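# Move an unpowered robot arm to another desk

## Task

Pick up the spare, unpowered robot arm (5.7 kg, with limp, freely swinging joints) from its desk and set it lying on the other desk. When finished it must be at rest with nothing hanging past any desk edge, and no part of it may drop freely by more than a few centimetres at any point. Release it and move the robot away afterwards. The robot must not fall over or be left tilted.

## Robot and tools

Robot: a Rainbow Robotics RB-Y1. It has a wheeled base with two drive wheels and two rear casters, measuring 0.66 m long and 0.58 m wide, with its front edge 0.10 m ahead of the wheel axle. It also has a folding torso (leg with ankle, knee and hip), a head, and two 7-joint arms, each ending in a parallel gripper. Each arm is rated for only 3 kg, so the 5.7 kg limp object is best carried with both hands. Keep heavy loads close to the base: weight held far in front of the drive wheels can tip the robot forward, and nothing stops that.

Frames: the base frame has its origin on the floor midway between the drive wheels, with x forward, y left and z up. The result reports chest, left_hand and right_hand in this frame. A hand point sits midway between its finger pads. The fingers point along the hand's -z axis and close along its x axis. Reported hand positions can be off, more so at long reach. The odometry frame is the base frame as it stood at the scene's start. base_odometry comes from wheel turns only, so wheel slip shows up as travel. Its heading is in radians, left positive, within ±3.142.

execute_actions(actions, cameras): actions is a list holding one action, or an empty list to just get state and images. An action may contain the following.
- base: exactly one relative command, measured from where the base last reported itself. translate_m is a straight drive in metres, forward positive, from -3 to 3. rotate_rad is an on-the-spot turn in radians, left (counter-clockwise) positive, from -3.2 to 3.2. The base cannot move sideways.
- joints: a single flat object of absolute targets keyed by joint name. These are not offsets. Angles are in radians and grippers in metres. Ranges:
  - torso_squat_rad 0–1.2 (larger lowers the chest, which stays level)
  - torso_shift_rad -0.3–0.6 (hips forward)
  - torso_pitch_rad -0.2–1.4 (bow forward)
  - torso_yaw_rad -1.5–1.5 (left positive)
  - shoulder_pitch ±2.356 (negative swings the arm forward and up)
  - left_shoulder_roll_rad 0–3.141 (arm outward); right_shoulder_roll_rad -3.141–0 (arm outward)
  - shoulder_yaw ±2.094 (left positive on both arms)
  - elbow -2.617–0.01 (negative bends)
  - forearm_roll ±3.141
  - wrist_pitch -1.57–1.919 (negative tips the hand forward)
  - hand_roll ±2.705
  - gripper_m 0–0.1 (the opening between the pads)
  - head_pan_rad ±0.523; head_tilt_rad -0.35–1.57 (down positive)
  Roll directions on both arms are counter-clockwise from above for a hanging arm. A joint counts as done within ±0.02 rad; grippers within ±0.004 m.
- speeds: caps for this action only. translate_m 0.05–0.4 m/s; rotate_rad 0.1–1.509 rad/s.
- min_time_s: 0.1–8, the shortest duration for each arm and head motion in the action.
All motions start together. An action runs at most 15 s. A base move needing more than 8.667 s is refused. Default top speeds: arm joints 1 rad/s (wrist joints 1.5), head 1.5, squat and pitch 0.3, shift 0.15, yaw 0.6, grippers 0.1 m/s. The torso also has combined limits: squat+shift ≤ 1.52; squat−shift+pitch ≤ 1.57; shift+0.5·pitch−0.4·squat ≤ 0.7; shift+0.3·pitch−0.5·squat ≤ 0.39. Breaking one gives off_target. Joints you leave out may keep driving toward earlier targets. Unknown keys or out-of-range values make the whole call refused. cameras can list head_camera, left_wrist_camera, right_wrist_camera or all. Null or omitted means all; [] means none.

wait(seconds 0–10) lets the scene run and returns the state. zoom_image(camera, region [x0,y0,x1,y1] in pixels, at most 504×504) magnifies the latest image. read_manual only gives licence text. finished_scene(scene) ends the current scene for good and reports success.

Reading results: base_status and joint_status give each motion's outcome.
- done: reached the target. For the base, this only means the wheels turned the commanded amount.
- off_target: came to rest short and may still be pushing.
- limit_stop_at_<name>: a built-in limit stopped it. limit_stop_at_own_body means the guard halted an arm or the torso just before it would hit the robot itself; move them apart.
- contact_stop: hit something, or the load is too heavy.
- time_out: took too long.
- stopped_with_arm: the torso halted because an arm stopped.
A contact_stop, time_out or stopped_with_arm halts every joint in that group (torso, left arm or right arm), and those joints then hold where they are. Back off first, in an action of its own: arms, then torso. Special case: if both hands hold one object and the torso hits contact_stop as soon as it starts with nothing in the way, resend every arm joint (not the grippers) at its current reading, then repeat the torso command. "joint command not followed" plus a cause line means an arm or self-collision check blocked that arm. Its gripper still moves, and the blocked targets may be retried later. on_its_own lists uncommanded parts; "held at" is a target, not a position. A stop during a call cancels the remaining calls in that reply.

Grasping: command an opening at least 0.005 m narrower than the part you grip. off_target on the gripper is then normal.

Hazards:
- The base keeps driving into furniture, with wheels spinning.
- A bent leg can reach past the base's front edge. If the leg hits furniture, the torso can shove the robot backward without showing it.
- Arms must never strike or press hard on each other, fingers included. The collision check ignores hands and grippers.
- Joint torque at the load limits triggers a 10 s fault. The limits in N m are: shoulders 63.7; elbow 32.7; forearm_roll, wrist_pitch and hand_roll 22.7. A held object's weight counts.
- Motor temperatures per arm joint are reported. MOTOR HOT appears at 65 °C, and at 80 °C the arm brakes (OVER-TEMPERATURE FAULT, limit_stop_at_motor_heat). Heat builds even while idle under load, and the simulation runs on while you think.
- Lower the limp arm gently so none of it drops, and don't slam or drag it.

Each tool is called after "Request:" in YAML: its name, and indented under it one key for each argument.

## Session

Request:
execute_actions:
  actions: []

Scene clock: 0.00 s.
Motor temperatures (°C, as the motors report them): left_arm=[31 32 32 31 36 35 34] | right_arm=[32 32 29 31 34 36 34]
base_odometry: x=+0.000 y=+0.000 heading=+0.000 (m, m, rad; odometry frame)
base_status: not commanded
joint_positions: torso_squat_rad=+0.350 torso_shift_rad=+0.000 torso_pitch_rad=+0.000 torso_yaw_rad=+0.000 left_shoulder_pitch_rad=+0.019 left_shoulder_roll_rad=+0.007 left_shoulder_yaw_rad=+0.011 left_elbow_rad=-0.177 left_forearm_roll_rad=+0.015 left_wrist_pitch_rad=+0.054 left_hand_roll_rad=+0.000 left_gripper_m=+0.099 right_shoulder_pitch_rad=-0.005 right_shoulder_roll_rad=-0.042 right_shoulder_yaw_rad=-0.017 right_elbow_rad=-0.114 right_forearm_roll_rad=+0.040 right_wrist_pitch_rad=-0.039 right_hand_roll_rad=+0.028 right_gripper_m=+0.100 head_pan_rad=+0.000 head_tilt_rad=+0.400
joint_status: not commanded
chest: x=-0.2279 y=+0.0009 z=+1.2474 quat_wxyz=(+1.000, -0.001, +0.000, +0.000) (m; base frame)
left_hand: x=-0.1679 y=+0.2267 z=+0.5637 quat_wxyz=(+0.998, +0.003, -0.052, +0.016) (m; base frame)
right_hand: x=-0.1599 y=-0.2527 z=+0.5670 quat_wxyz=(+0.996, -0.024, -0.078, +0.028) (m; base frame)
pictures: head_camera, left_wrist_camera, right_wrist_camera
Images, in order (width x height): head_camera 896x504, left_wrist_camera 644x364, right_wrist_camera 644x364.

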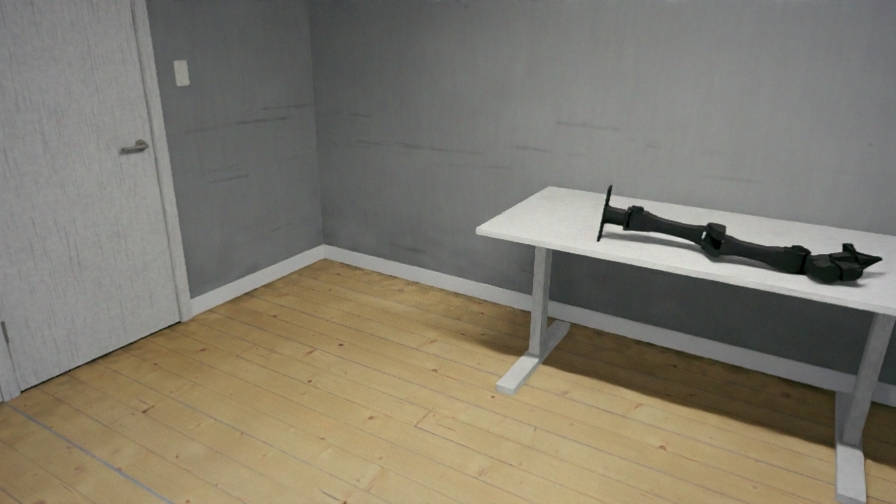

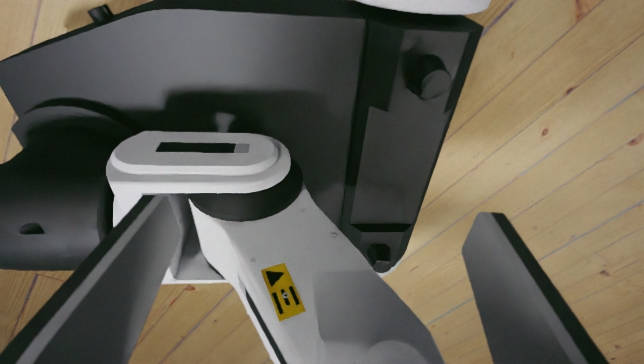

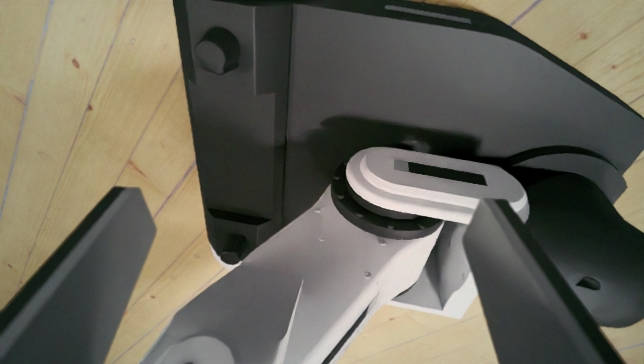

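Request:
execute_actions:
  actions:
    - {"base": {"rotate_rad": -0.6}, "joints": {"head_pan_rad": -0.5}}
  cameras: ["head_camera"]

Scene clock: 7.23 s.
Motor temperatures (°C, as the motors report them): left_arm=[31 32 32 31 36 35 34] | right_arm=[32 32 29 31 34 36 34]
base_odometry: x=+0.000 y=+0.000 heading=-0.600 (m, m, rad; odometry frame)
base_status: done
joint_positions: torso_squat_rad=+0.350 torso_shift_rad=+0.000 torso_pitch_rad=+0.000 torso_yaw_rad=+0.000 left_shoulder_pitch_rad=+0.019 left_shoulder_roll_rad=+0.007 left_shoulder_yaw_rad=+0.011 left_elbow_rad=-0.177 left_forearm_roll_rad=+0.015 left_wrist_pitch_rad=+0.054 left_hand_roll_rad=+0.000 left_gripper_m=+0.099 right_shoulder_pitch_rad=-0.005 right_shoulder_roll_rad=-0.042 right_shoulder_yaw_rad=-0.017 right_elbow_rad=-0.114 right_forearm_roll_rad=+0.040 right_wrist_pitch_rad=-0.039 right_hand_roll_rad=+0.028 right_gripper_m=+0.100 head_pan_rad=-0.500 head_tilt_rad=+0.400
joint_status: all done
chest: x=-0.2279 y=+0.0009 z=+1.2474 quat_wxyz=(+1.000, -0.001, +0.000, +0.000) (m; base frame)
left_hand: x=-0.1679 y=+0.2268 z=+0.5637 quat_wxyz=(+0.998, +0.003, -0.052, +0.016) (m; base frame)
right_hand: x=-0.1599 y=-0.2527 z=+0.5670 quat_wxyz=(+0.996, -0.024, -0.078, +0.028) (m; base frame)
pictures: head_camera
Images, in order (width x height): head_camera 896x504.

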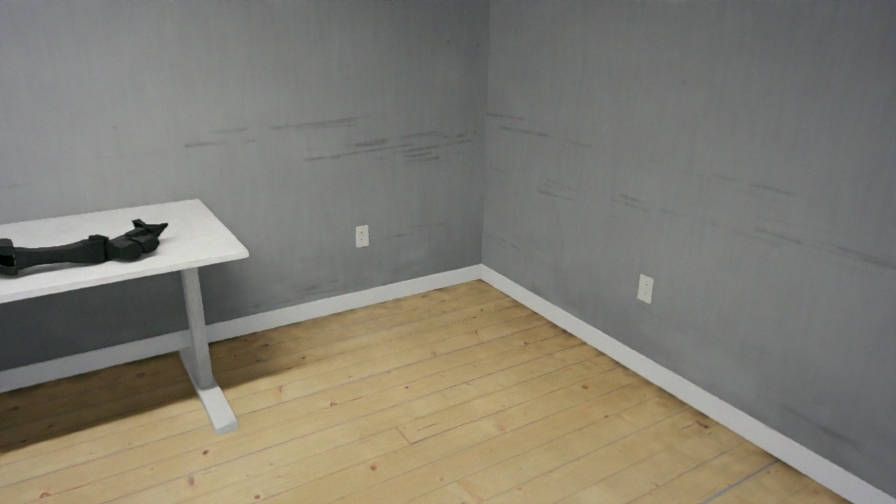

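Request:
execute_actions:
  actions:
    - {"joints": {"torso_yaw_rad": -1.3, "head_pan_rad": -0.5}}
  cameras: ["head_camera"]

Scene clock: 14.83 s.
Motor temperatures (°C, as the motors report them): left_arm=[31 32 32 31 36 35 34] | right_arm=[32 32 29 31 34 36 34]
base_odometry: x=+0.000 y=+0.000 heading=-0.600 (m, m, rad; odometry frame)
base_status: not commanded
joint_positions: torso_squat_rad=+0.350 torso_shift_rad=+0.000 torso_pitch_rad=+0.000 torso_yaw_rad=-0.975 left_shoulder_pitch_rad=+0.019 left_shoulder_roll_rad=+0.007 left_shoulder_yaw_rad=+0.011 left_elbow_rad=-0.177 left_forearm_roll_rad=+0.015 left_wrist_pitch_rad=+0.054 left_hand_roll_rad=+0.000 left_gripper_m=+0.099 right_shoulder_pitch_rad=-0.005 right_shoulder_roll_rad=-0.042 right_shoulder_yaw_rad=-0.017 right_elbow_rad=-0.114 right_forearm_roll_rad=+0.040 right_wrist_pitch_rad=-0.039 right_hand_roll_rad=+0.028 right_gripper_m=+0.100 head_pan_rad=-0.500 head_tilt_rad=+0.400
joint_status: torso_yaw_rad limit_stop_at_own_body (moved -0.974 of -1.300); the others done
on_its_own: torso_yaw_rad is held at -0.975, not at your -1.300, since a limit_stop_at_own_body
chest: x=-0.2279 y=+0.0009 z=+1.2474 quat_wxyz=(+0.884, -0.001, +0.000, -0.468) (m; base frame)
left_hand: x=-0.0067 y=+0.0775 z=+0.5639 quat_wxyz=(+0.890, -0.022, -0.048, -0.453) (m; base frame)
right_hand: x=-0.3991 y=-0.1980 z=+0.5670 quat_wxyz=(+0.893, -0.058, -0.058, -0.442) (m; base frame)
pictures: head_camera
Images, in order (width x height): head_camera 896x504.

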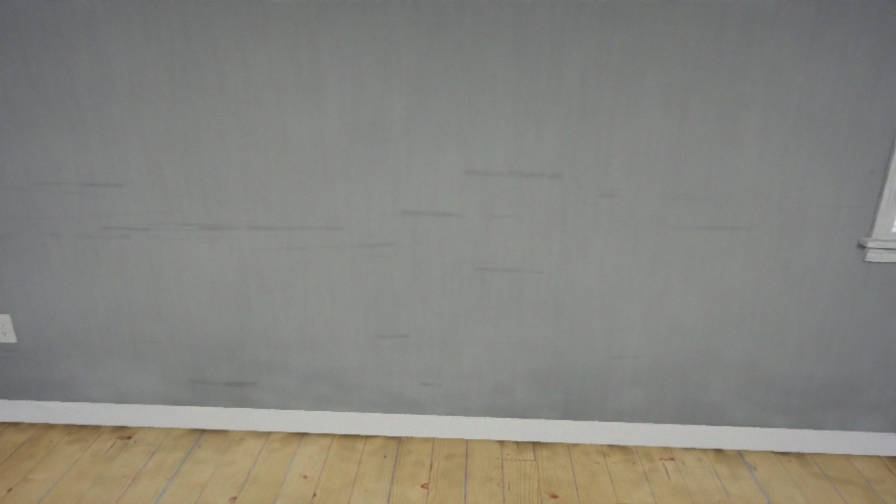

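Request:
execute_actions:
  actions:
    - {"base": {"rotate_rad": -1.2}}
  cameras: ["head_camera"]

Scene clock: 22.60 s.
Motor temperatures (°C, as the motors report them): left_arm=[31 32 32 31 36 35 34] | right_arm=[32 32 29 31 34 36 34]
base_odometry: x=+0.000 y=+0.000 heading=-1.799 (m, m, rad; odometry frame)
base_status: done
joint_positions: torso_squat_rad=+0.350 torso_shift_rad=+0.000 torso_pitch_rad=+0.000 torso_yaw_rad=-0.975 left_shoulder_pitch_rad=+0.019 left_shoulder_roll_rad=+0.007 left_shoulder_yaw_rad=+0.011 left_elbow_rad=-0.177 left_forearm_roll_rad=+0.015 left_wrist_pitch_rad=+0.054 left_hand_roll_rad=+0.000 left_gripper_m=+0.099 right_shoulder_pitch_rad=-0.005 right_shoulder_roll_rad=-0.042 right_shoulder_yaw_rad=-0.017 right_elbow_rad=-0.114 right_forearm_roll_rad=+0.040 right_wrist_pitch_rad=-0.039 right_hand_roll_rad=+0.028 right_gripper_m=+0.100 head_pan_rad=-0.500 head_tilt_rad=+0.400
joint_status: not commanded
on_its_own: torso_yaw_rad is held at -0.975, not at your -1.300, since a limit_stop_at_own_body
chest: x=-0.2279 y=+0.0009 z=+1.2474 quat_wxyz=(+0.884, -0.001, +0.000, -0.468) (m; base frame)
left_hand: x=-0.0067 y=+0.0775 z=+0.5639 quat_wxyz=(+0.890, -0.022, -0.048, -0.453) (m; base frame)
right_hand: x=-0.3991 y=-0.1980 z=+0.5670 quat_wxyz=(+0.893, -0.058, -0.058, -0.442) (m; base frame)
pictures: head_camera
Images, in order (width x height): head_camera 896x504.

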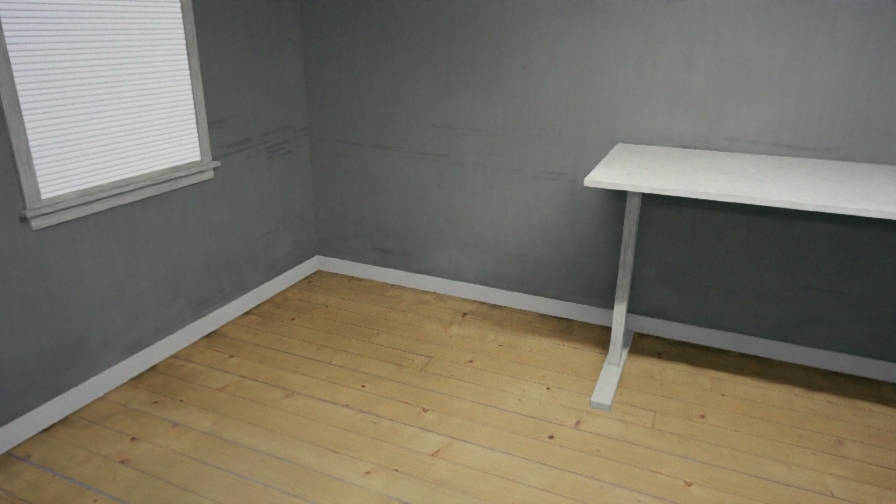

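Request:
execute_actions:
  actions:
    - {"base": {"rotate_rad": -0.6}}
  cameras: ["head_camera"]

Scene clock: 28.57 s.
Motor temperatures (°C, as the motors report them): left_arm=[31 32 32 31 36 35 34] | right_arm=[32 32 29 31 34 36 34]
base_odometry: x=+0.000 y=+0.000 heading=-2.399 (m, m, rad; odometry frame)
base_status: done
joint_positions: torso_squat_rad=+0.350 torso_shift_rad=+0.000 torso_pitch_rad=+0.000 torso_yaw_rad=-0.975 left_shoulder_pitch_rad=+0.019 left_shoulder_roll_rad=+0.007 left_shoulder_yaw_rad=+0.011 left_elbow_rad=-0.177 left_forearm_roll_rad=+0.015 left_wrist_pitch_rad=+0.054 left_hand_roll_rad=+0.000 left_gripper_m=+0.099 right_shoulder_pitch_rad=-0.005 right_shoulder_roll_rad=-0.042 right_shoulder_yaw_rad=-0.017 right_elbow_rad=-0.114 right_forearm_roll_rad=+0.040 right_wrist_pitch_rad=-0.039 right_hand_roll_rad=+0.028 right_gripper_m=+0.100 head_pan_rad=-0.500 head_tilt_rad=+0.400
joint_status: not commanded
on_its_own: torso_yaw_rad is held at -0.975, not at your -1.300, since a limit_stop_at_own_body
chest: x=-0.2279 y=+0.0009 z=+1.2474 quat_wxyz=(+0.884, -0.001, +0.000, -0.468) (m; base frame)
left_hand: x=-0.0067 y=+0.0775 z=+0.5639 quat_wxyz=(+0.890, -0.022, -0.048, -0.453) (m; base frame)
right_hand: x=-0.3991 y=-0.1981 z=+0.5670 quat_wxyz=(+0.893, -0.058, -0.058, -0.442) (m; base frame)
pictures: head_camera
Images, in order (width x height): head_camera 896x504.

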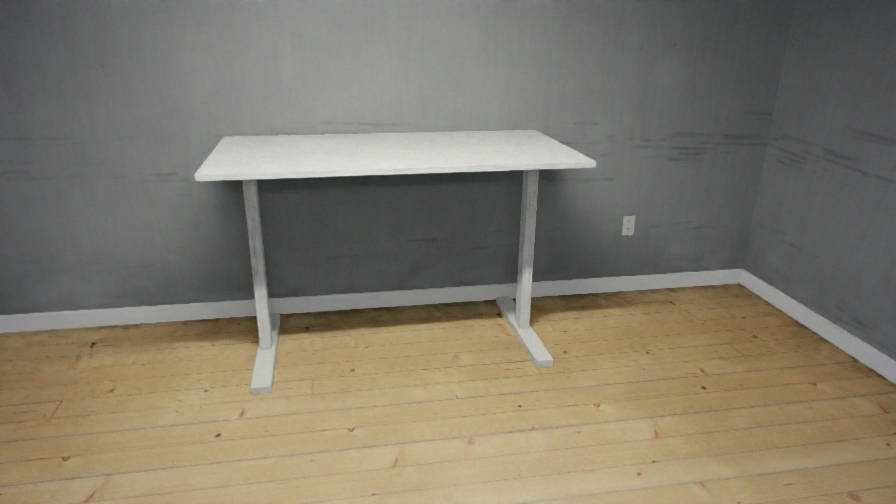

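Request:
execute_actions:
  actions:
    - {"base": {"rotate_rad": 1.9}, "joints": {"torso_yaw_rad": 0, "head_pan_rad": 0, "head_tilt_rad": 0.5}}
  cameras: ["head_camera"]

Request:
execute_actions:
  actions:
    - {"base": {"translate_m": 0.9}, "joints": {"head_tilt_rad": 0.7}}
  cameras: ["head_camera"]

Scene clock: 52.37 s.
Motor temperatures (°C, as the motors report them): left_arm=[31 32 32 31 36 35 34] | right_arm=[32 32 29 31 34 36 34]
base_odometry: x=+0.000 y=+0.000 heading=-0.499 (m, m, rad; odometry frame)
base_status: done
joint_positions: torso_squat_rad=+0.350 torso_shift_rad=+0.000 torso_pitch_rad=+0.000 torso_yaw_rad=+0.000 left_shoulder_pitch_rad=+0.019 left_shoulder_roll_rad=+0.007 left_shoulder_yaw_rad=+0.011 left_elbow_rad=-0.177 left_forearm_roll_rad=+0.015 left_wrist_pitch_rad=+0.054 left_hand_roll_rad=+0.000 left_gripper_m=+0.099 right_shoulder_pitch_rad=-0.005 right_shoulder_roll_rad=-0.042 right_shoulder_yaw_rad=-0.017 right_elbow_rad=-0.114 right_forearm_roll_rad=+0.040 right_wrist_pitch_rad=-0.039 right_hand_roll_rad=+0.028 right_gripper_m=+0.100 head_pan_rad=+0.000 head_tilt_rad=+0.500
joint_status: all done
chest: x=-0.2279 y=+0.0009 z=+1.2474 quat_wxyz=(+1.000, -0.001, +0.000, +0.000) (m; base frame)
left_hand: x=-0.1680 y=+0.2268 z=+0.5637 quat_wxyz=(+0.998, +0.003, -0.053, +0.016) (m; base frame)
right_hand: x=-0.1600 y=-0.2526 z=+0.5670 quat_wxyz=(+0.996, -0.024, -0.078, +0.028) (m; base frame)
pictures: head_camera
Images, in order (width x height): head_camera 896x504.

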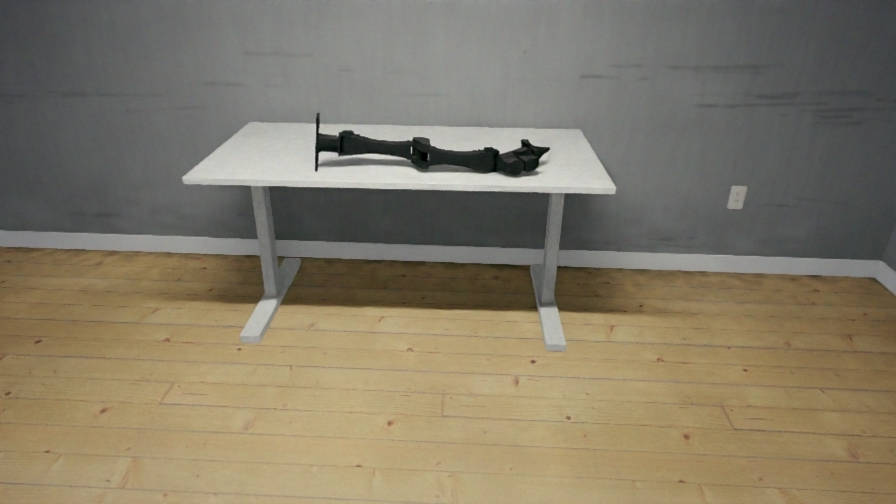

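Scene clock: 55.97 s.
Motor temperatures (°C, as the motors report them): left_arm=[31 32 32 31 36 35 34] | right_arm=[32 32 29 31 34 36 34]
base_odometry: x=+0.790 y=-0.430 heading=-0.499 (m, m, rad; odometry frame)
base_status: done
joint_positions: torso_squat_rad=+0.350 torso_shift_rad=+0.000 torso_pitch_rad=+0.000 torso_yaw_rad=+0.000 left_shoulder_pitch_rad=+0.019 left_shoulder_roll_rad=+0.007 left_shoulder_yaw_rad=+0.011 left_elbow_rad=-0.177 left_forearm_roll_rad=+0.015 left_wrist_pitch_rad=+0.054 left_hand_roll_rad=+0.000 left_gripper_m=+0.099 right_shoulder_pitch_rad=-0.005 right_shoulder_roll_rad=-0.042 right_shoulder_yaw_rad=-0.017 right_elbow_rad=-0.114 right_forearm_roll_rad=+0.040 right_wrist_pitch_rad=-0.039 right_hand_roll_rad=+0.028 right_gripper_m=+0.100 head_pan_rad=+0.000 head_tilt_rad=+0.700
joint_status: all done
chest: x=-0.2278 y=+0.0009 z=+1.2474 quat_wxyz=(+1.000, -0.001, +0.000, +0.000) (m; base frame)
left_hand: x=-0.1680 y=+0.2268 z=+0.5637 quat_wxyz=(+0.998, +0.003, -0.052, +0.016) (m; base frame)
right_hand: x=-0.1599 y=-0.2526 z=+0.5670 quat_wxyz=(+0.996, -0.024, -0.078, +0.028) (m; base frame)
pictures: head_camera
Images, in order (width x height): head_camera 896x504.

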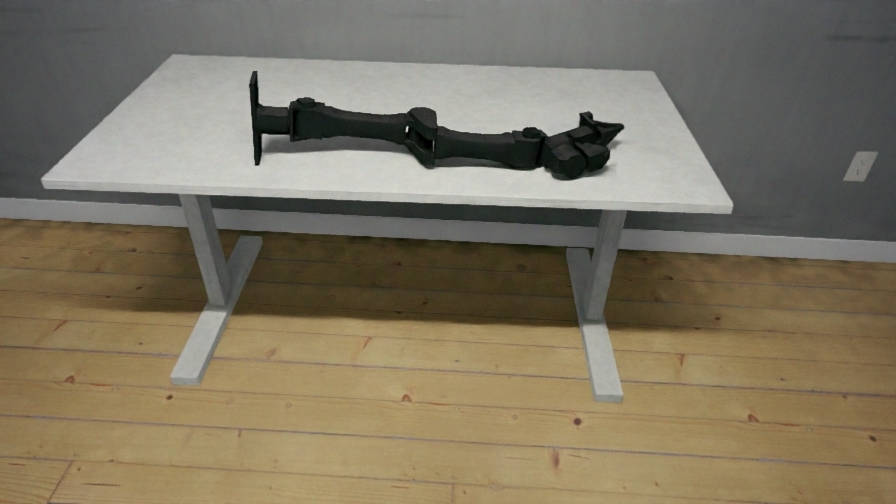

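Request:
zoom_image:
  camera: "head_camera"
  region: [220, 40, 660, 220]

Region (220, 40, 660, 220) of head_camera's 896x504 image, scaled by 1.145, with more detail than that image has; it fills the top 206 rows of this view, and the rest is white.

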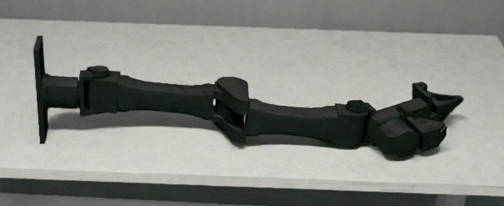

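Request:
execute_actions:
  actions:
    - {"base": {"rotate_rad": -0.06}, "joints": {"left_shoulder_pitch_rad": -0.6, "left_shoulder_roll_rad": 0.15, "left_shoulder_yaw_rad": 0, "left_elbow_rad": -1.1, "left_forearm_roll_rad": 0, "left_wrist_pitch_rad": 1.7, "left_hand_roll_rad": 0, "right_shoulder_pitch_rad": -0.6, "right_shoulder_roll_rad": -0.05, "right_shoulder_yaw_rad": 0, "right_elbow_rad": -1.1, "right_forearm_roll_rad": 0, "right_wrist_pitch_rad": 1.7, "right_hand_roll_rad": 0}}

Scene clock: 106.20 s.
Motor temperatures (°C, as the motors report them): left_arm=[31 32 32 31 36 35 34] | right_arm=[32 32 29 31 34 36 34]
base_odometry: x=+0.790 y=-0.430 heading=-0.558 (m, m, rad; odometry frame)
base_status: done
joint_positions: torso_squat_rad=+0.350 torso_shift_rad=+0.000 torso_pitch_rad=+0.000 torso_yaw_rad=+0.000 left_shoulder_pitch_rad=-0.600 left_shoulder_roll_rad=+0.150 left_shoulder_yaw_rad=+0.000 left_elbow_rad=-1.100 left_forearm_roll_rad=+0.000 left_wrist_pitch_rad=+1.700 left_hand_roll_rad=+0.000 left_gripper_m=+0.099 right_shoulder_pitch_rad=-0.600 right_shoulder_roll_rad=-0.050 right_shoulder_yaw_rad=+0.000 right_elbow_rad=-1.100 right_forearm_roll_rad=+0.000 right_wrist_pitch_rad=+1.700 right_hand_roll_rad=+0.000 right_gripper_m=+0.100 head_pan_rad=+0.000 head_tilt_rad=+0.700
joint_status: all done
chest: x=-0.2279 y=+0.0009 z=+1.2474 quat_wxyz=(+1.000, -0.001, +0.000, +0.000) (m; base frame)
left_hand: x=+0.2046 y=+0.2536 z=+0.8831 quat_wxyz=(+0.994, +0.091, +0.010, -0.055) (m; base frame)
right_hand: x=+0.1960 y=-0.1929 z=+0.8749 quat_wxyz=(+0.995, -0.051, +0.015, +0.083) (m; base frame)
pictures: head_camera, left_wrist_camera, right_wrist_camera
Images, in order (width x height): head_camera 896x504, left_wrist_camera 644x364, right_wrist_camera 644x364.

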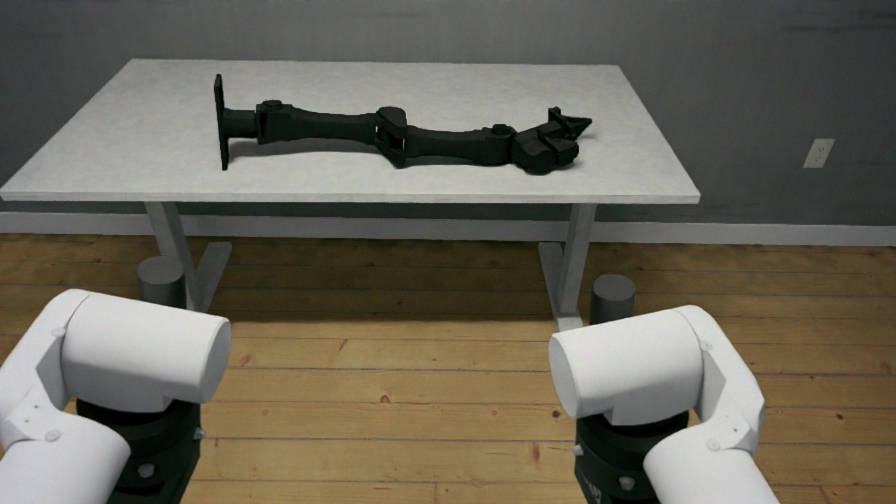

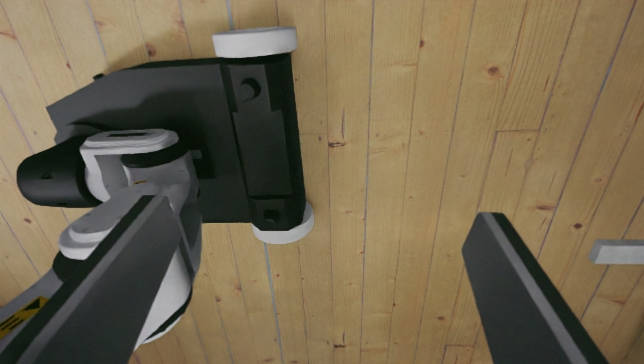

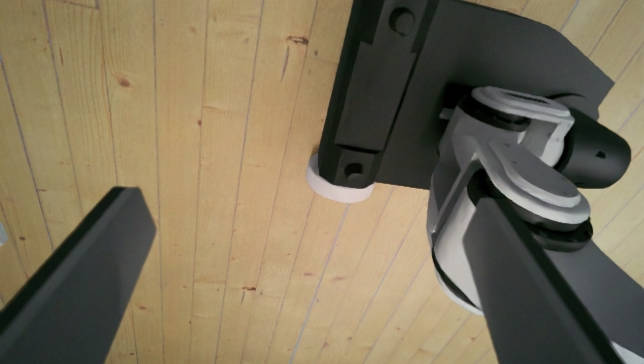

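Request:
execute_actions:
  actions:
    - {"base": {"rotate_rad": 0.22}}
  cameras: []

Request:
execute_actions:
  actions:
    - {"base": {"translate_m": 0.55}}
  cameras: []

Request:
execute_actions:
  actions:
    - {"base": {"rotate_rad": -0.22}, "joints": {"head_tilt_rad": 0.9}}

Scene clock: 115.17 s.
Motor temperatures (°C, as the motors report them): left_arm=[31 32 32 31 36 35 34] | right_arm=[32 32 29 31 34 36 34]
base_odometry: x=+0.790 y=-0.430 heading=-0.338 (m, m, rad; odometry frame)
base_status: done
joint_positions: torso_squat_rad=+0.350 torso_shift_rad=+0.000 torso_pitch_rad=+0.000 torso_yaw_rad=+0.000 left_shoulder_pitch_rad=-0.600 left_shoulder_roll_rad=+0.150 left_shoulder_yaw_rad=+0.000 left_elbow_rad=-1.100 left_forearm_roll_rad=+0.000 left_wrist_pitch_rad=+1.700 left_hand_roll_rad=+0.000 left_gripper_m=+0.099 right_shoulder_pitch_rad=-0.600 right_shoulder_roll_rad=-0.050 right_shoulder_yaw_rad=+0.000 right_elbow_rad=-1.100 right_forearm_roll_rad=+0.000 right_wrist_pitch_rad=+1.700 right_hand_roll_rad=+0.000 right_gripper_m=+0.100 head_pan_rad=+0.000 head_tilt_rad=+0.700
joint_status: not commanded
chest: x=-0.2279 y=+0.0009 z=+1.2474 quat_wxyz=(+1.000, -0.001, +0.000, +0.000) (m; base frame)
left_hand: x=+0.2046 y=+0.2536 z=+0.8831 quat_wxyz=(+0.994, +0.091, +0.010, -0.055) (m; base frame)
right_hand: x=+0.1960 y=-0.1930 z=+0.8749 quat_wxyz=(+0.995, -0.051, +0.015, +0.083) (m; base frame)
pictures: none
No camera images: the call's "cameras" was empty. Leave "cameras" out to get every camera's image.

Scene clock: 118.00 s.
Motor temperatures (°C, as the motors report them): left_arm=[31 32 32 31 36 35 34] | right_arm=[32 32 29 31 34 36 34]
base_odometry: x=+1.309 y=-0.613 heading=-0.338 (m, m, rad; odometry frame)
base_status: done
joint_positions: torso_squat_rad=+0.350 torso_shift_rad=+0.000 torso_pitch_rad=+0.000 torso_yaw_rad=+0.000 left_shoulder_pitch_rad=-0.600 left_shoulder_roll_rad=+0.150 left_shoulder_yaw_rad=+0.000 left_elbow_rad=-1.100 left_forearm_roll_rad=+0.000 left_wrist_pitch_rad=+1.700 left_hand_roll_rad=+0.000 left_gripper_m=+0.099 right_shoulder_pitch_rad=-0.600 right_shoulder_roll_rad=-0.050 right_shoulder_yaw_rad=+0.000 right_elbow_rad=-1.100 right_forearm_roll_rad=+0.000 right_wrist_pitch_rad=+1.700 right_hand_roll_rad=+0.000 right_gripper_m=+0.100 head_pan_rad=+0.000 head_tilt_rad=+0.700
joint_status: not commanded
chest: x=-0.2278 y=+0.0009 z=+1.2474 quat_wxyz=(+1.000, -0.001, +0.000, +0.000) (m; base frame)
left_hand: x=+0.2046 y=+0.2536 z=+0.8831 quat_wxyz=(+0.994, +0.091, +0.010, -0.055) (m; base frame)
right_hand: x=+0.1960 y=-0.1930 z=+0.8748 quat_wxyz=(+0.995, -0.051, +0.015, +0.083) (m; base frame)
pictures: none
No camera images: the call's "cameras" was empty. Leave "cameras" out to get every camera's image.

Scene clock: 119.63 s.
Motor temperatures (°C, as the motors report them): left_arm=[31 32 32 31 36 35 34] | right_arm=[32 32 29 31 34 36 34]
base_odometry: x=+1.309 y=-0.613 heading=-0.557 (m, m, rad; odometry frame)
base_status: done
joint_positions: torso_squat_rad=+0.350 torso_shift_rad=+0.000 torso_pitch_rad=+0.000 torso_yaw_rad=+0.000 left_shoulder_pitch_rad=-0.600 left_shoulder_roll_rad=+0.150 left_shoulder_yaw_rad=+0.000 left_elbow_rad=-1.100 left_forearm_roll_rad=+0.000 left_wrist_pitch_rad=+1.700 left_hand_roll_rad=+0.000 left_gripper_m=+0.099 right_shoulder_pitch_rad=-0.600 right_shoulder_roll_rad=-0.050 right_shoulder_yaw_rad=+0.000 right_elbow_rad=-1.100 right_forearm_roll_rad=+0.000 right_wrist_pitch_rad=+1.700 right_hand_roll_rad=+0.000 right_gripper_m=+0.100 head_pan_rad=+0.000 head_tilt_rad=+0.900
joint_status: all done
chest: x=-0.2278 y=+0.0009 z=+1.2474 quat_wxyz=(+1.000, -0.001, +0.000, +0.000) (m; base frame)
left_hand: x=+0.2046 y=+0.2536 z=+0.8830 quat_wxyz=(+0.994, +0.091, +0.010, -0.055) (m; base frame)
right_hand: x=+0.1960 y=-0.1929 z=+0.8749 quat_wxyz=(+0.995, -0.051, +0.015, +0.083) (m; base frame)
pictures: head_camera, left_wrist_camera, right_wrist_camera
Images, in order (width x height): head_camera 896x504, left_wrist_camera 644x364, right_wrist_camera 644x364.

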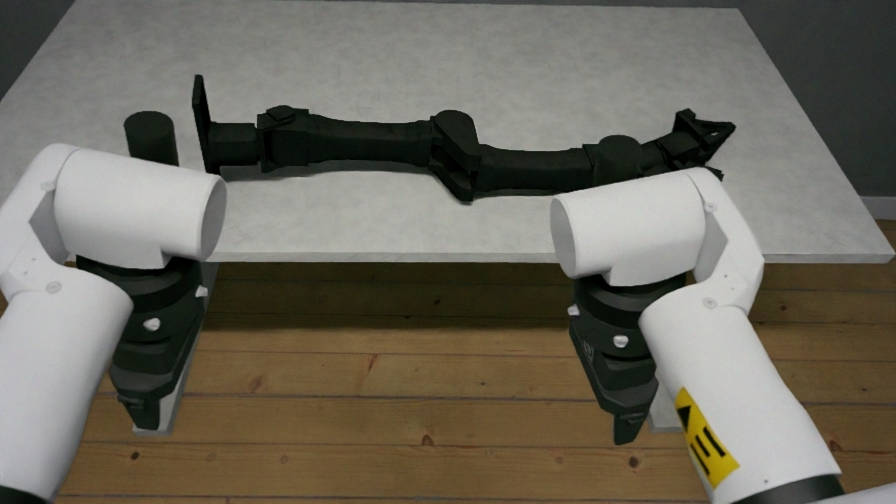

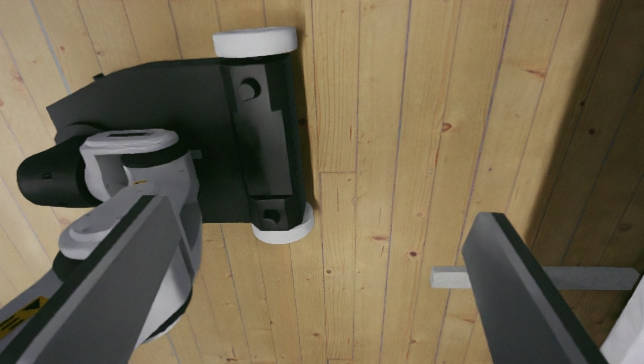

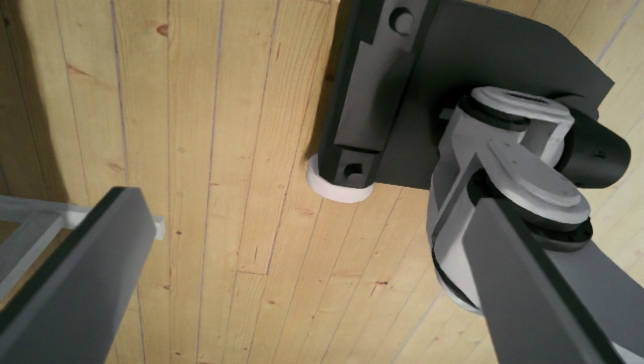

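Request:
execute_actions:
  actions:
    - {"joints": {"torso_pitch_rad": 0.3, "left_shoulder_pitch_rad": -0.9, "left_shoulder_roll_rad": 0.0, "left_shoulder_yaw_rad": -0.1, "left_elbow_rad": -1.2, "left_wrist_pitch_rad": 1.8, "left_hand_roll_rad": 0.25, "right_shoulder_pitch_rad": -0.9, "right_shoulder_roll_rad": 0.0, "right_shoulder_yaw_rad": 0.1, "right_elbow_rad": -1.2, "right_wrist_pitch_rad": 1.8, "right_hand_roll_rad": -0.25, "head_tilt_rad": 0.7}}
  cameras: ["head_camera"]

Scene clock: 143.33 s.
Motor temperatures (°C, as the motors report them): left_arm=[32 32 32 31 36 35 34] | right_arm=[32 32 29 31 34 36 34]
base_odometry: x=+1.309 y=-0.613 heading=-0.557 (m, m, rad; odometry frame)
base_status: not commanded
joint_positions: torso_squat_rad=+0.350 torso_shift_rad=+0.000 torso_pitch_rad=+0.300 torso_yaw_rad=+0.000 left_shoulder_pitch_rad=-0.900 left_shoulder_roll_rad=+0.000 left_shoulder_yaw_rad=-0.100 left_elbow_rad=-1.200 left_forearm_roll_rad=+0.000 left_wrist_pitch_rad=+1.800 left_hand_roll_rad=+0.250 left_gripper_m=+0.099 right_shoulder_pitch_rad=-0.900 right_shoulder_roll_rad=+0.000 right_shoulder_yaw_rad=+0.100 right_elbow_rad=-1.200 right_forearm_roll_rad=+0.000 right_wrist_pitch_rad=+1.800 right_hand_roll_rad=-0.250 right_gripper_m=+0.100 head_pan_rad=+0.000 head_tilt_rad=+0.700
joint_status: all done
chest: x=-0.1365 y=+0.0009 z=+1.2336 quat_wxyz=(+0.989, -0.001, +0.149, +0.000) (m; base frame)
left_hand: x=+0.2848 y=+0.1026 z=+0.8739 quat_wxyz=(+0.997, +0.051, +0.014, -0.065) (m; base frame)
right_hand: x=+0.2847 y=-0.1016 z=+0.8740 quat_wxyz=(+0.996, -0.052, +0.014, +0.065) (m; base frame)
pictures: head_camera
Images, in order (width x height): head_camera 896x504.

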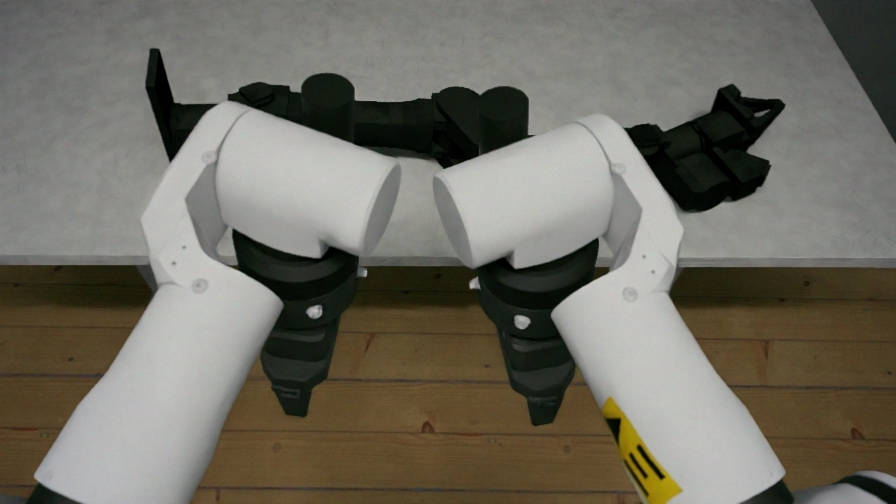

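Request:
execute_actions:
  actions:
    - {"joints": {"torso_squat_rad": 0.15, "left_shoulder_pitch_rad": -1.0, "left_shoulder_roll_rad": 0.03, "left_shoulder_yaw_rad": 0.0, "left_elbow_rad": -1.2, "left_wrist_pitch_rad": 1.9, "left_hand_roll_rad": 0.28, "right_shoulder_pitch_rad": -1.0, "right_shoulder_roll_rad": -0.03, "right_shoulder_yaw_rad": 0.0, "right_elbow_rad": -1.2, "right_wrist_pitch_rad": 1.9, "right_hand_roll_rad": -0.28, "head_tilt_rad": 0.7}}
  cameras: []

Request:
execute_actions:
  actions:
    - {"base": {"translate_m": 0.33}}

Scene clock: 154.87 s.
Motor temperatures (°C, as the motors report them): left_arm=[32 32 32 31 36 35 34] | right_arm=[32 32 29 31 34 36 34]
base_odometry: x=+1.309 y=-0.613 heading=-0.557 (m, m, rad; odometry frame)
base_status: not commanded
joint_positions: torso_squat_rad=+0.150 torso_shift_rad=+0.000 torso_pitch_rad=+0.300 torso_yaw_rad=+0.000 left_shoulder_pitch_rad=-1.000 left_shoulder_roll_rad=+0.030 left_shoulder_yaw_rad=+0.000 left_elbow_rad=-1.200 left_forearm_roll_rad=+0.000 left_wrist_pitch_rad=+1.900 left_hand_roll_rad=+0.280 left_gripper_m=+0.099 right_shoulder_pitch_rad=-1.000 right_shoulder_roll_rad=-0.030 right_shoulder_yaw_rad=+0.000 right_elbow_rad=-1.200 right_forearm_roll_rad=+0.000 right_wrist_pitch_rad=+1.900 right_hand_roll_rad=-0.280 right_gripper_m=+0.100 head_pan_rad=+0.000 head_tilt_rad=+0.700
joint_status: all done
chest: x=-0.1365 y=+0.0009 z=+1.2682 quat_wxyz=(+0.989, -0.001, +0.150, +0.000) (m; base frame)
left_hand: x=+0.3077 y=+0.1204 z=+0.9512 quat_wxyz=(+0.999, +0.046, +0.017, -0.012) (m; base frame)
right_hand: x=+0.3076 y=-0.1193 z=+0.9513 quat_wxyz=(+0.999, -0.048, +0.017, +0.012) (m; base frame)
pictures: none
No camera images: the call's "cameras" was empty. Leave "cameras" out to get every camera's image.

Scene clock: 156.97 s.
Motor temperatures (°C, as the motors report them): left_arm=[32 32 32 31 36 35 34] | right_arm=[32 32 29 31 34 36 34]
base_odometry: x=+1.589 y=-0.787 heading=-0.558 (m, m, rad; odometry frame)
base_status: done
joint_positions: torso_squat_rad=+0.150 torso_shift_rad=+0.000 torso_pitch_rad=+0.300 torso_yaw_rad=+0.000 left_shoulder_pitch_rad=-1.000 left_shoulder_roll_rad=+0.030 left_shoulder_yaw_rad=+0.000 left_elbow_rad=-1.200 left_forearm_roll_rad=+0.000 left_wrist_pitch_rad=+1.900 left_hand_roll_rad=+0.280 left_gripper_m=+0.099 right_shoulder_pitch_rad=-1.000 right_shoulder_roll_rad=-0.030 right_shoulder_yaw_rad=+0.000 right_elbow_rad=-1.200 right_forearm_roll_rad=+0.000 right_wrist_pitch_rad=+1.900 right_hand_roll_rad=-0.280 right_gripper_m=+0.100 head_pan_rad=+0.000 head_tilt_rad=+0.700
joint_status: not commanded
chest: x=-0.1364 y=+0.0009 z=+1.2682 quat_wxyz=(+0.989, -0.001, +0.150, +0.000) (m; base frame)
left_hand: x=+0.3077 y=+0.1204 z=+0.9511 quat_wxyz=(+0.999, +0.046, +0.017, -0.012) (m; base frame)
right_hand: x=+0.3076 y=-0.1193 z=+0.9513 quat_wxyz=(+0.999, -0.048, +0.017, +0.012) (m; base frame)
pictures: head_camera, left_wrist_camera, right_wrist_camera
Images, in order (width x height): head_camera 896x504, left_wrist_camera 644x364, right_wrist_camera 644x364.

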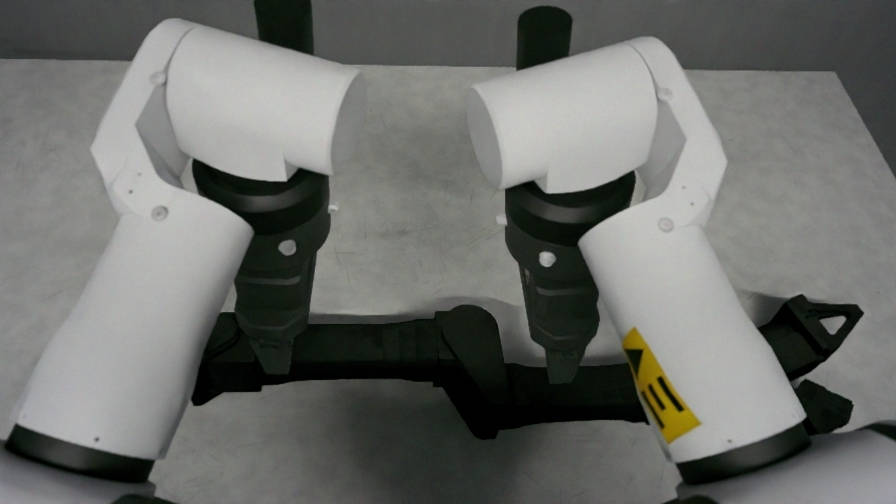

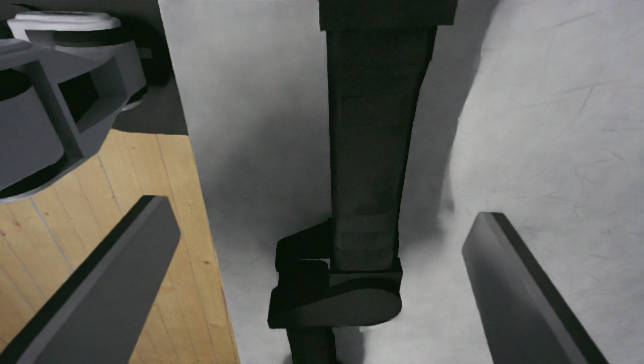

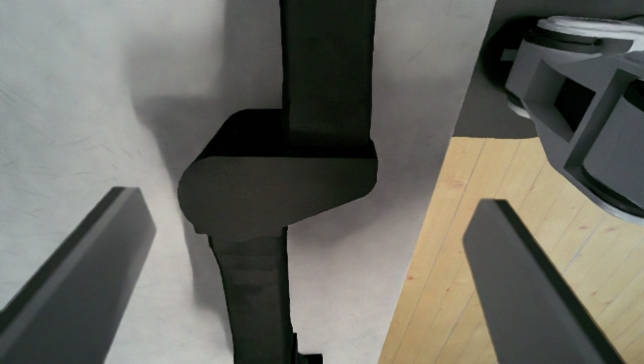

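Request:
execute_actions:
  actions:
    - {"joints": {"torso_squat_rad": 0.6, "left_shoulder_pitch_rad": -1.13, "left_elbow_rad": -0.98, "left_wrist_pitch_rad": 1.81, "right_shoulder_roll_rad": -0.10}}

Scene clock: 187.63 s.
Motor temperatures (°C, as the motors report them): left_arm=[32 32 32 31 36 35 34] | right_arm=[32 32 29 31 34 36 34]
base_odometry: x=+1.589 y=-0.787 heading=-0.558 (m, m, rad; odometry frame)
base_status: not commanded
joint_positions: torso_squat_rad=+0.600 torso_shift_rad=+0.000 torso_pitch_rad=+0.300 torso_yaw_rad=+0.000 left_shoulder_pitch_rad=-1.130 left_shoulder_roll_rad=+0.030 left_shoulder_yaw_rad=+0.000 left_elbow_rad=-0.980 left_forearm_roll_rad=+0.000 left_wrist_pitch_rad=+1.810 left_hand_roll_rad=+0.280 left_gripper_m=+0.099 right_shoulder_pitch_rad=-1.000 right_shoulder_roll_rad=-0.100 right_shoulder_yaw_rad=+0.000 right_elbow_rad=-1.200 right_forearm_roll_rad=+0.000 right_wrist_pitch_rad=+1.900 right_hand_roll_rad=-0.280 right_gripper_m=+0.100 head_pan_rad=+0.000 head_tilt_rad=+0.700
joint_status: all done
chest: x=-0.1365 y=+0.0008 z=+1.1538 quat_wxyz=(+0.989, -0.001, +0.149, +0.000) (m; base frame)
left_hand: x=+0.3298 y=+0.1094 z=+0.8367 quat_wxyz=(+0.998, +0.061, +0.017, -0.027) (m; base frame)
right_hand: x=+0.3188 y=-0.1578 z=+0.8414 quat_wxyz=(+0.997, -0.073, +0.008, -0.010) (m; base frame)
pictures: head_camera, left_wrist_camera, right_wrist_camera
Images, in order (width x height): head_camera 896x504, left_wrist_camera 644x364, right_wrist_camera 644x364.

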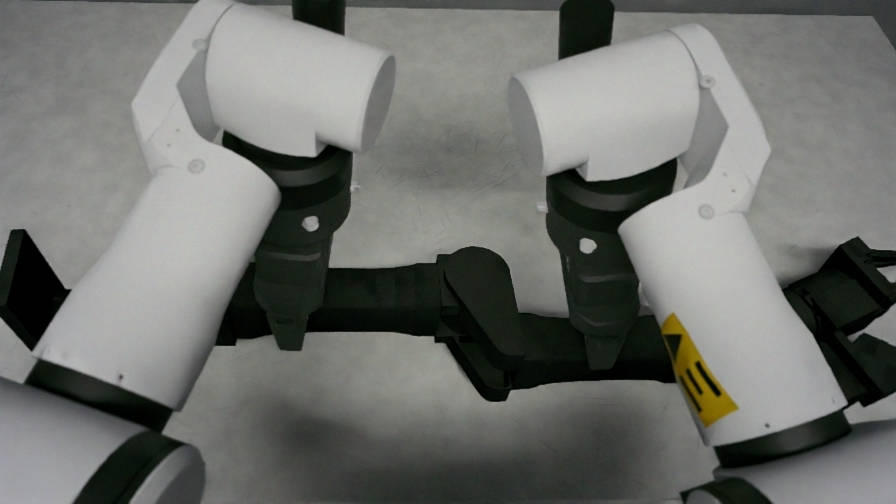

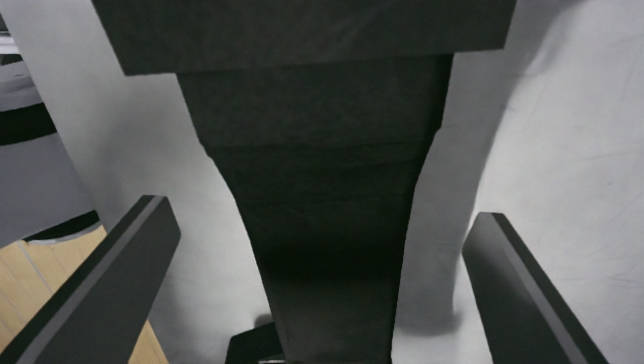

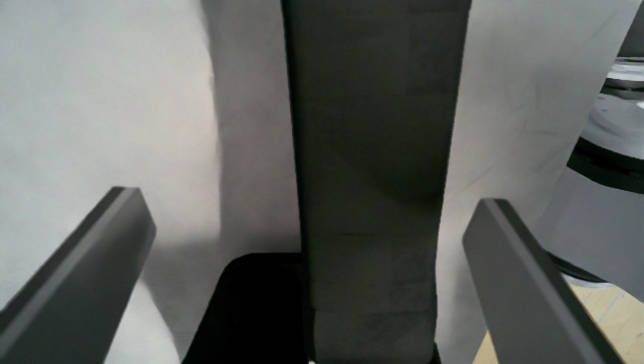

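Request:
execute_actions:
  actions:
    - {"joints": {"right_shoulder_pitch_rad": -0.842, "right_elbow_rad": -1.3, "right_wrist_pitch_rad": 1.842}, "min_time_s": 1.5}

Scene clock: 205.63 s.
Motor temperatures (°C, as the motors report them): left_arm=[32 32 32 31 36 35 34] | right_arm=[32 32 29 31 34 36 34]
base_odometry: x=+1.589 y=-0.787 heading=-0.558 (m, m, rad; odometry frame)
base_status: not commanded
joint_positions: torso_squat_rad=+0.600 torso_shift_rad=+0.000 torso_pitch_rad=+0.300 torso_yaw_rad=+0.000 left_shoulder_pitch_rad=-1.130 left_shoulder_roll_rad=+0.030 left_shoulder_yaw_rad=+0.000 left_elbow_rad=-0.980 left_forearm_roll_rad=+0.000 left_wrist_pitch_rad=+1.810 left_hand_roll_rad=+0.280 left_gripper_m=+0.099 right_shoulder_pitch_rad=-0.842 right_shoulder_roll_rad=-0.100 right_shoulder_yaw_rad=+0.000 right_elbow_rad=-1.300 right_forearm_roll_rad=+0.000 right_wrist_pitch_rad=+1.842 right_hand_roll_rad=-0.280 right_gripper_m=+0.100 head_pan_rad=+0.000 head_tilt_rad=+0.700
joint_status: all done
chest: x=-0.1365 y=+0.0008 z=+1.1538 quat_wxyz=(+0.989, -0.001, +0.149, +0.000) (m; base frame)
left_hand: x=+0.3298 y=+0.1094 z=+0.8367 quat_wxyz=(+0.998, +0.061, +0.017, -0.027) (m; base frame)
right_hand: x=+0.2923 y=-0.1749 z=+0.8021 quat_wxyz=(+0.998, -0.062, +0.008, -0.025) (m; base frame)
pictures: head_camera, left_wrist_camera, right_wrist_camera
Images, in order (width x height): head_camera 896x504, left_wrist_camera 644x364, right_wrist_camera 644x364.

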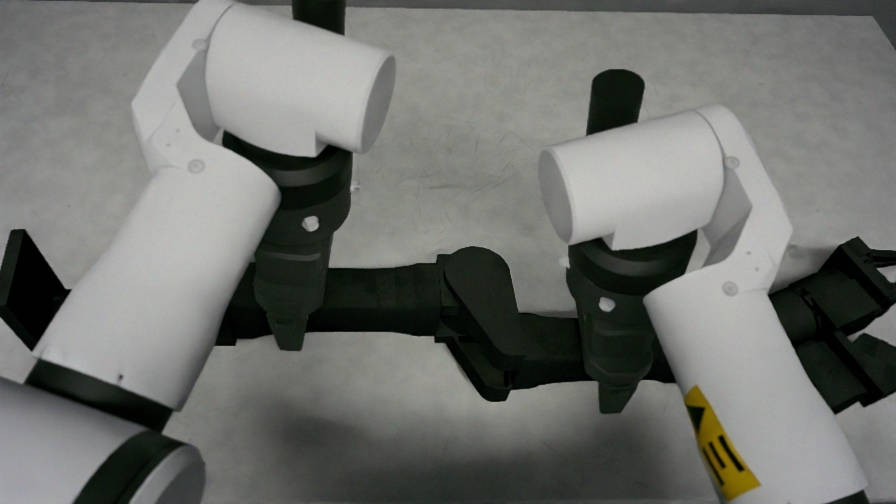

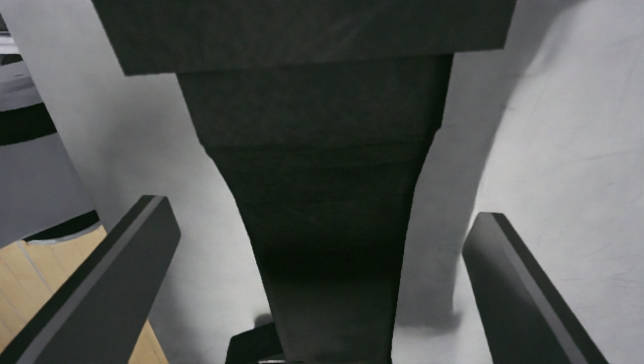

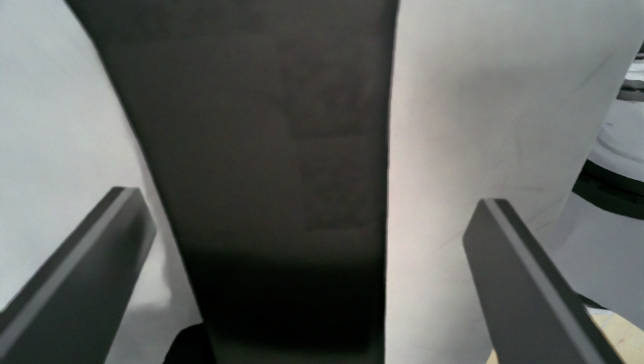

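Request:
execute_actions:
  actions:
    - {"joints": {"torso_squat_rad": 0.67, "right_shoulder_pitch_rad": -0.87, "right_elbow_rad": -1.25, "right_wrist_pitch_rad": 1.82}, "min_time_s": 1.5}

Scene clock: 214.47 s.
Motor temperatures (°C, as the motors report them): left_arm=[32 32 32 31 36 35 34] | right_arm=[32 32 29 31 34 37 34]
base_odometry: x=+1.589 y=-0.787 heading=-0.558 (m, m, rad; odometry frame)
base_status: not commanded
joint_positions: torso_squat_rad=+0.670 torso_shift_rad=-0.001 torso_pitch_rad=+0.297 torso_yaw_rad=+0.000 left_shoulder_pitch_rad=-1.130 left_shoulder_roll_rad=+0.030 left_shoulder_yaw_rad=+0.000 left_elbow_rad=-0.980 left_forearm_roll_rad=+0.000 left_wrist_pitch_rad=+1.810 left_hand_roll_rad=+0.280 left_gripper_m=+0.099 right_shoulder_pitch_rad=-0.875 right_shoulder_roll_rad=-0.100 right_shoulder_yaw_rad=+0.000 right_elbow_rad=-1.254 right_forearm_roll_rad=+0.000 right_wrist_pitch_rad=+1.821 right_hand_roll_rad=-0.280 right_gripper_m=+0.100 head_pan_rad=+0.000 head_tilt_rad=+0.700
joint_status: all done
chest: x=-0.1379 y=+0.0010 z=+1.1249 quat_wxyz=(+0.989, -0.001, +0.148, +0.000) (m; base frame)
left_hand: x=+0.3292 y=+0.1093 z=+0.8090 quat_wxyz=(+0.998, +0.060, +0.015, -0.027) (m; base frame)
right_hand: x=+0.3006 y=-0.1717 z=+0.7759 quat_wxyz=(+0.998, -0.063, +0.002, -0.022) (m; base frame)
pictures: head_camera, left_wrist_camera, right_wrist_camera
Images, in order (width x height): head_camera 896x504, left_wrist_camera 644x364, right_wrist_camera 644x364.

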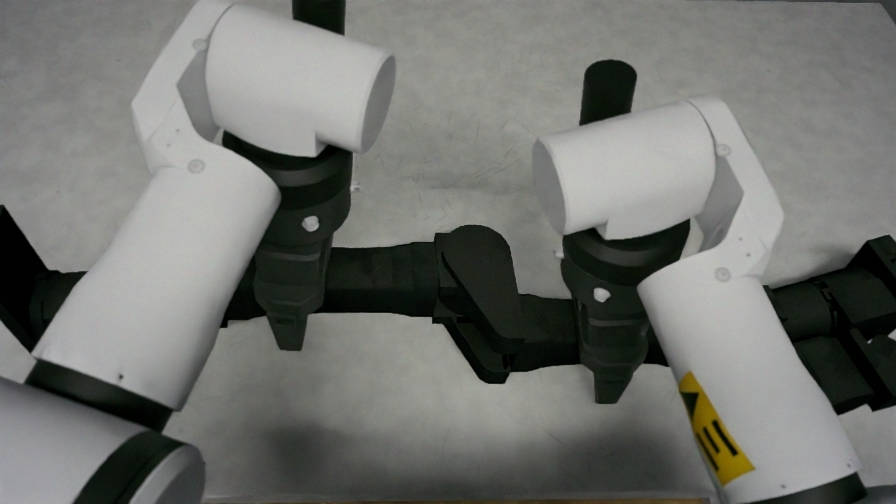

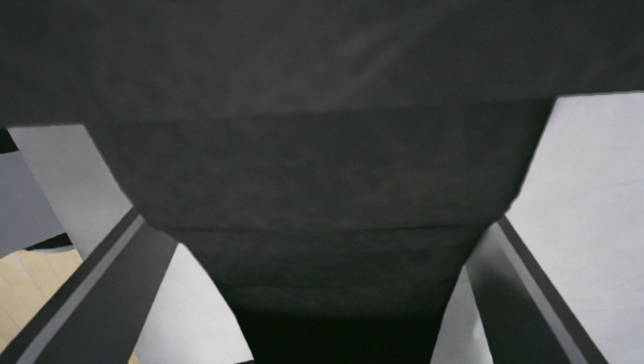

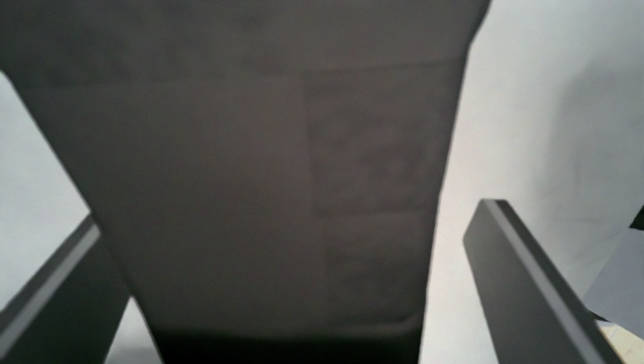

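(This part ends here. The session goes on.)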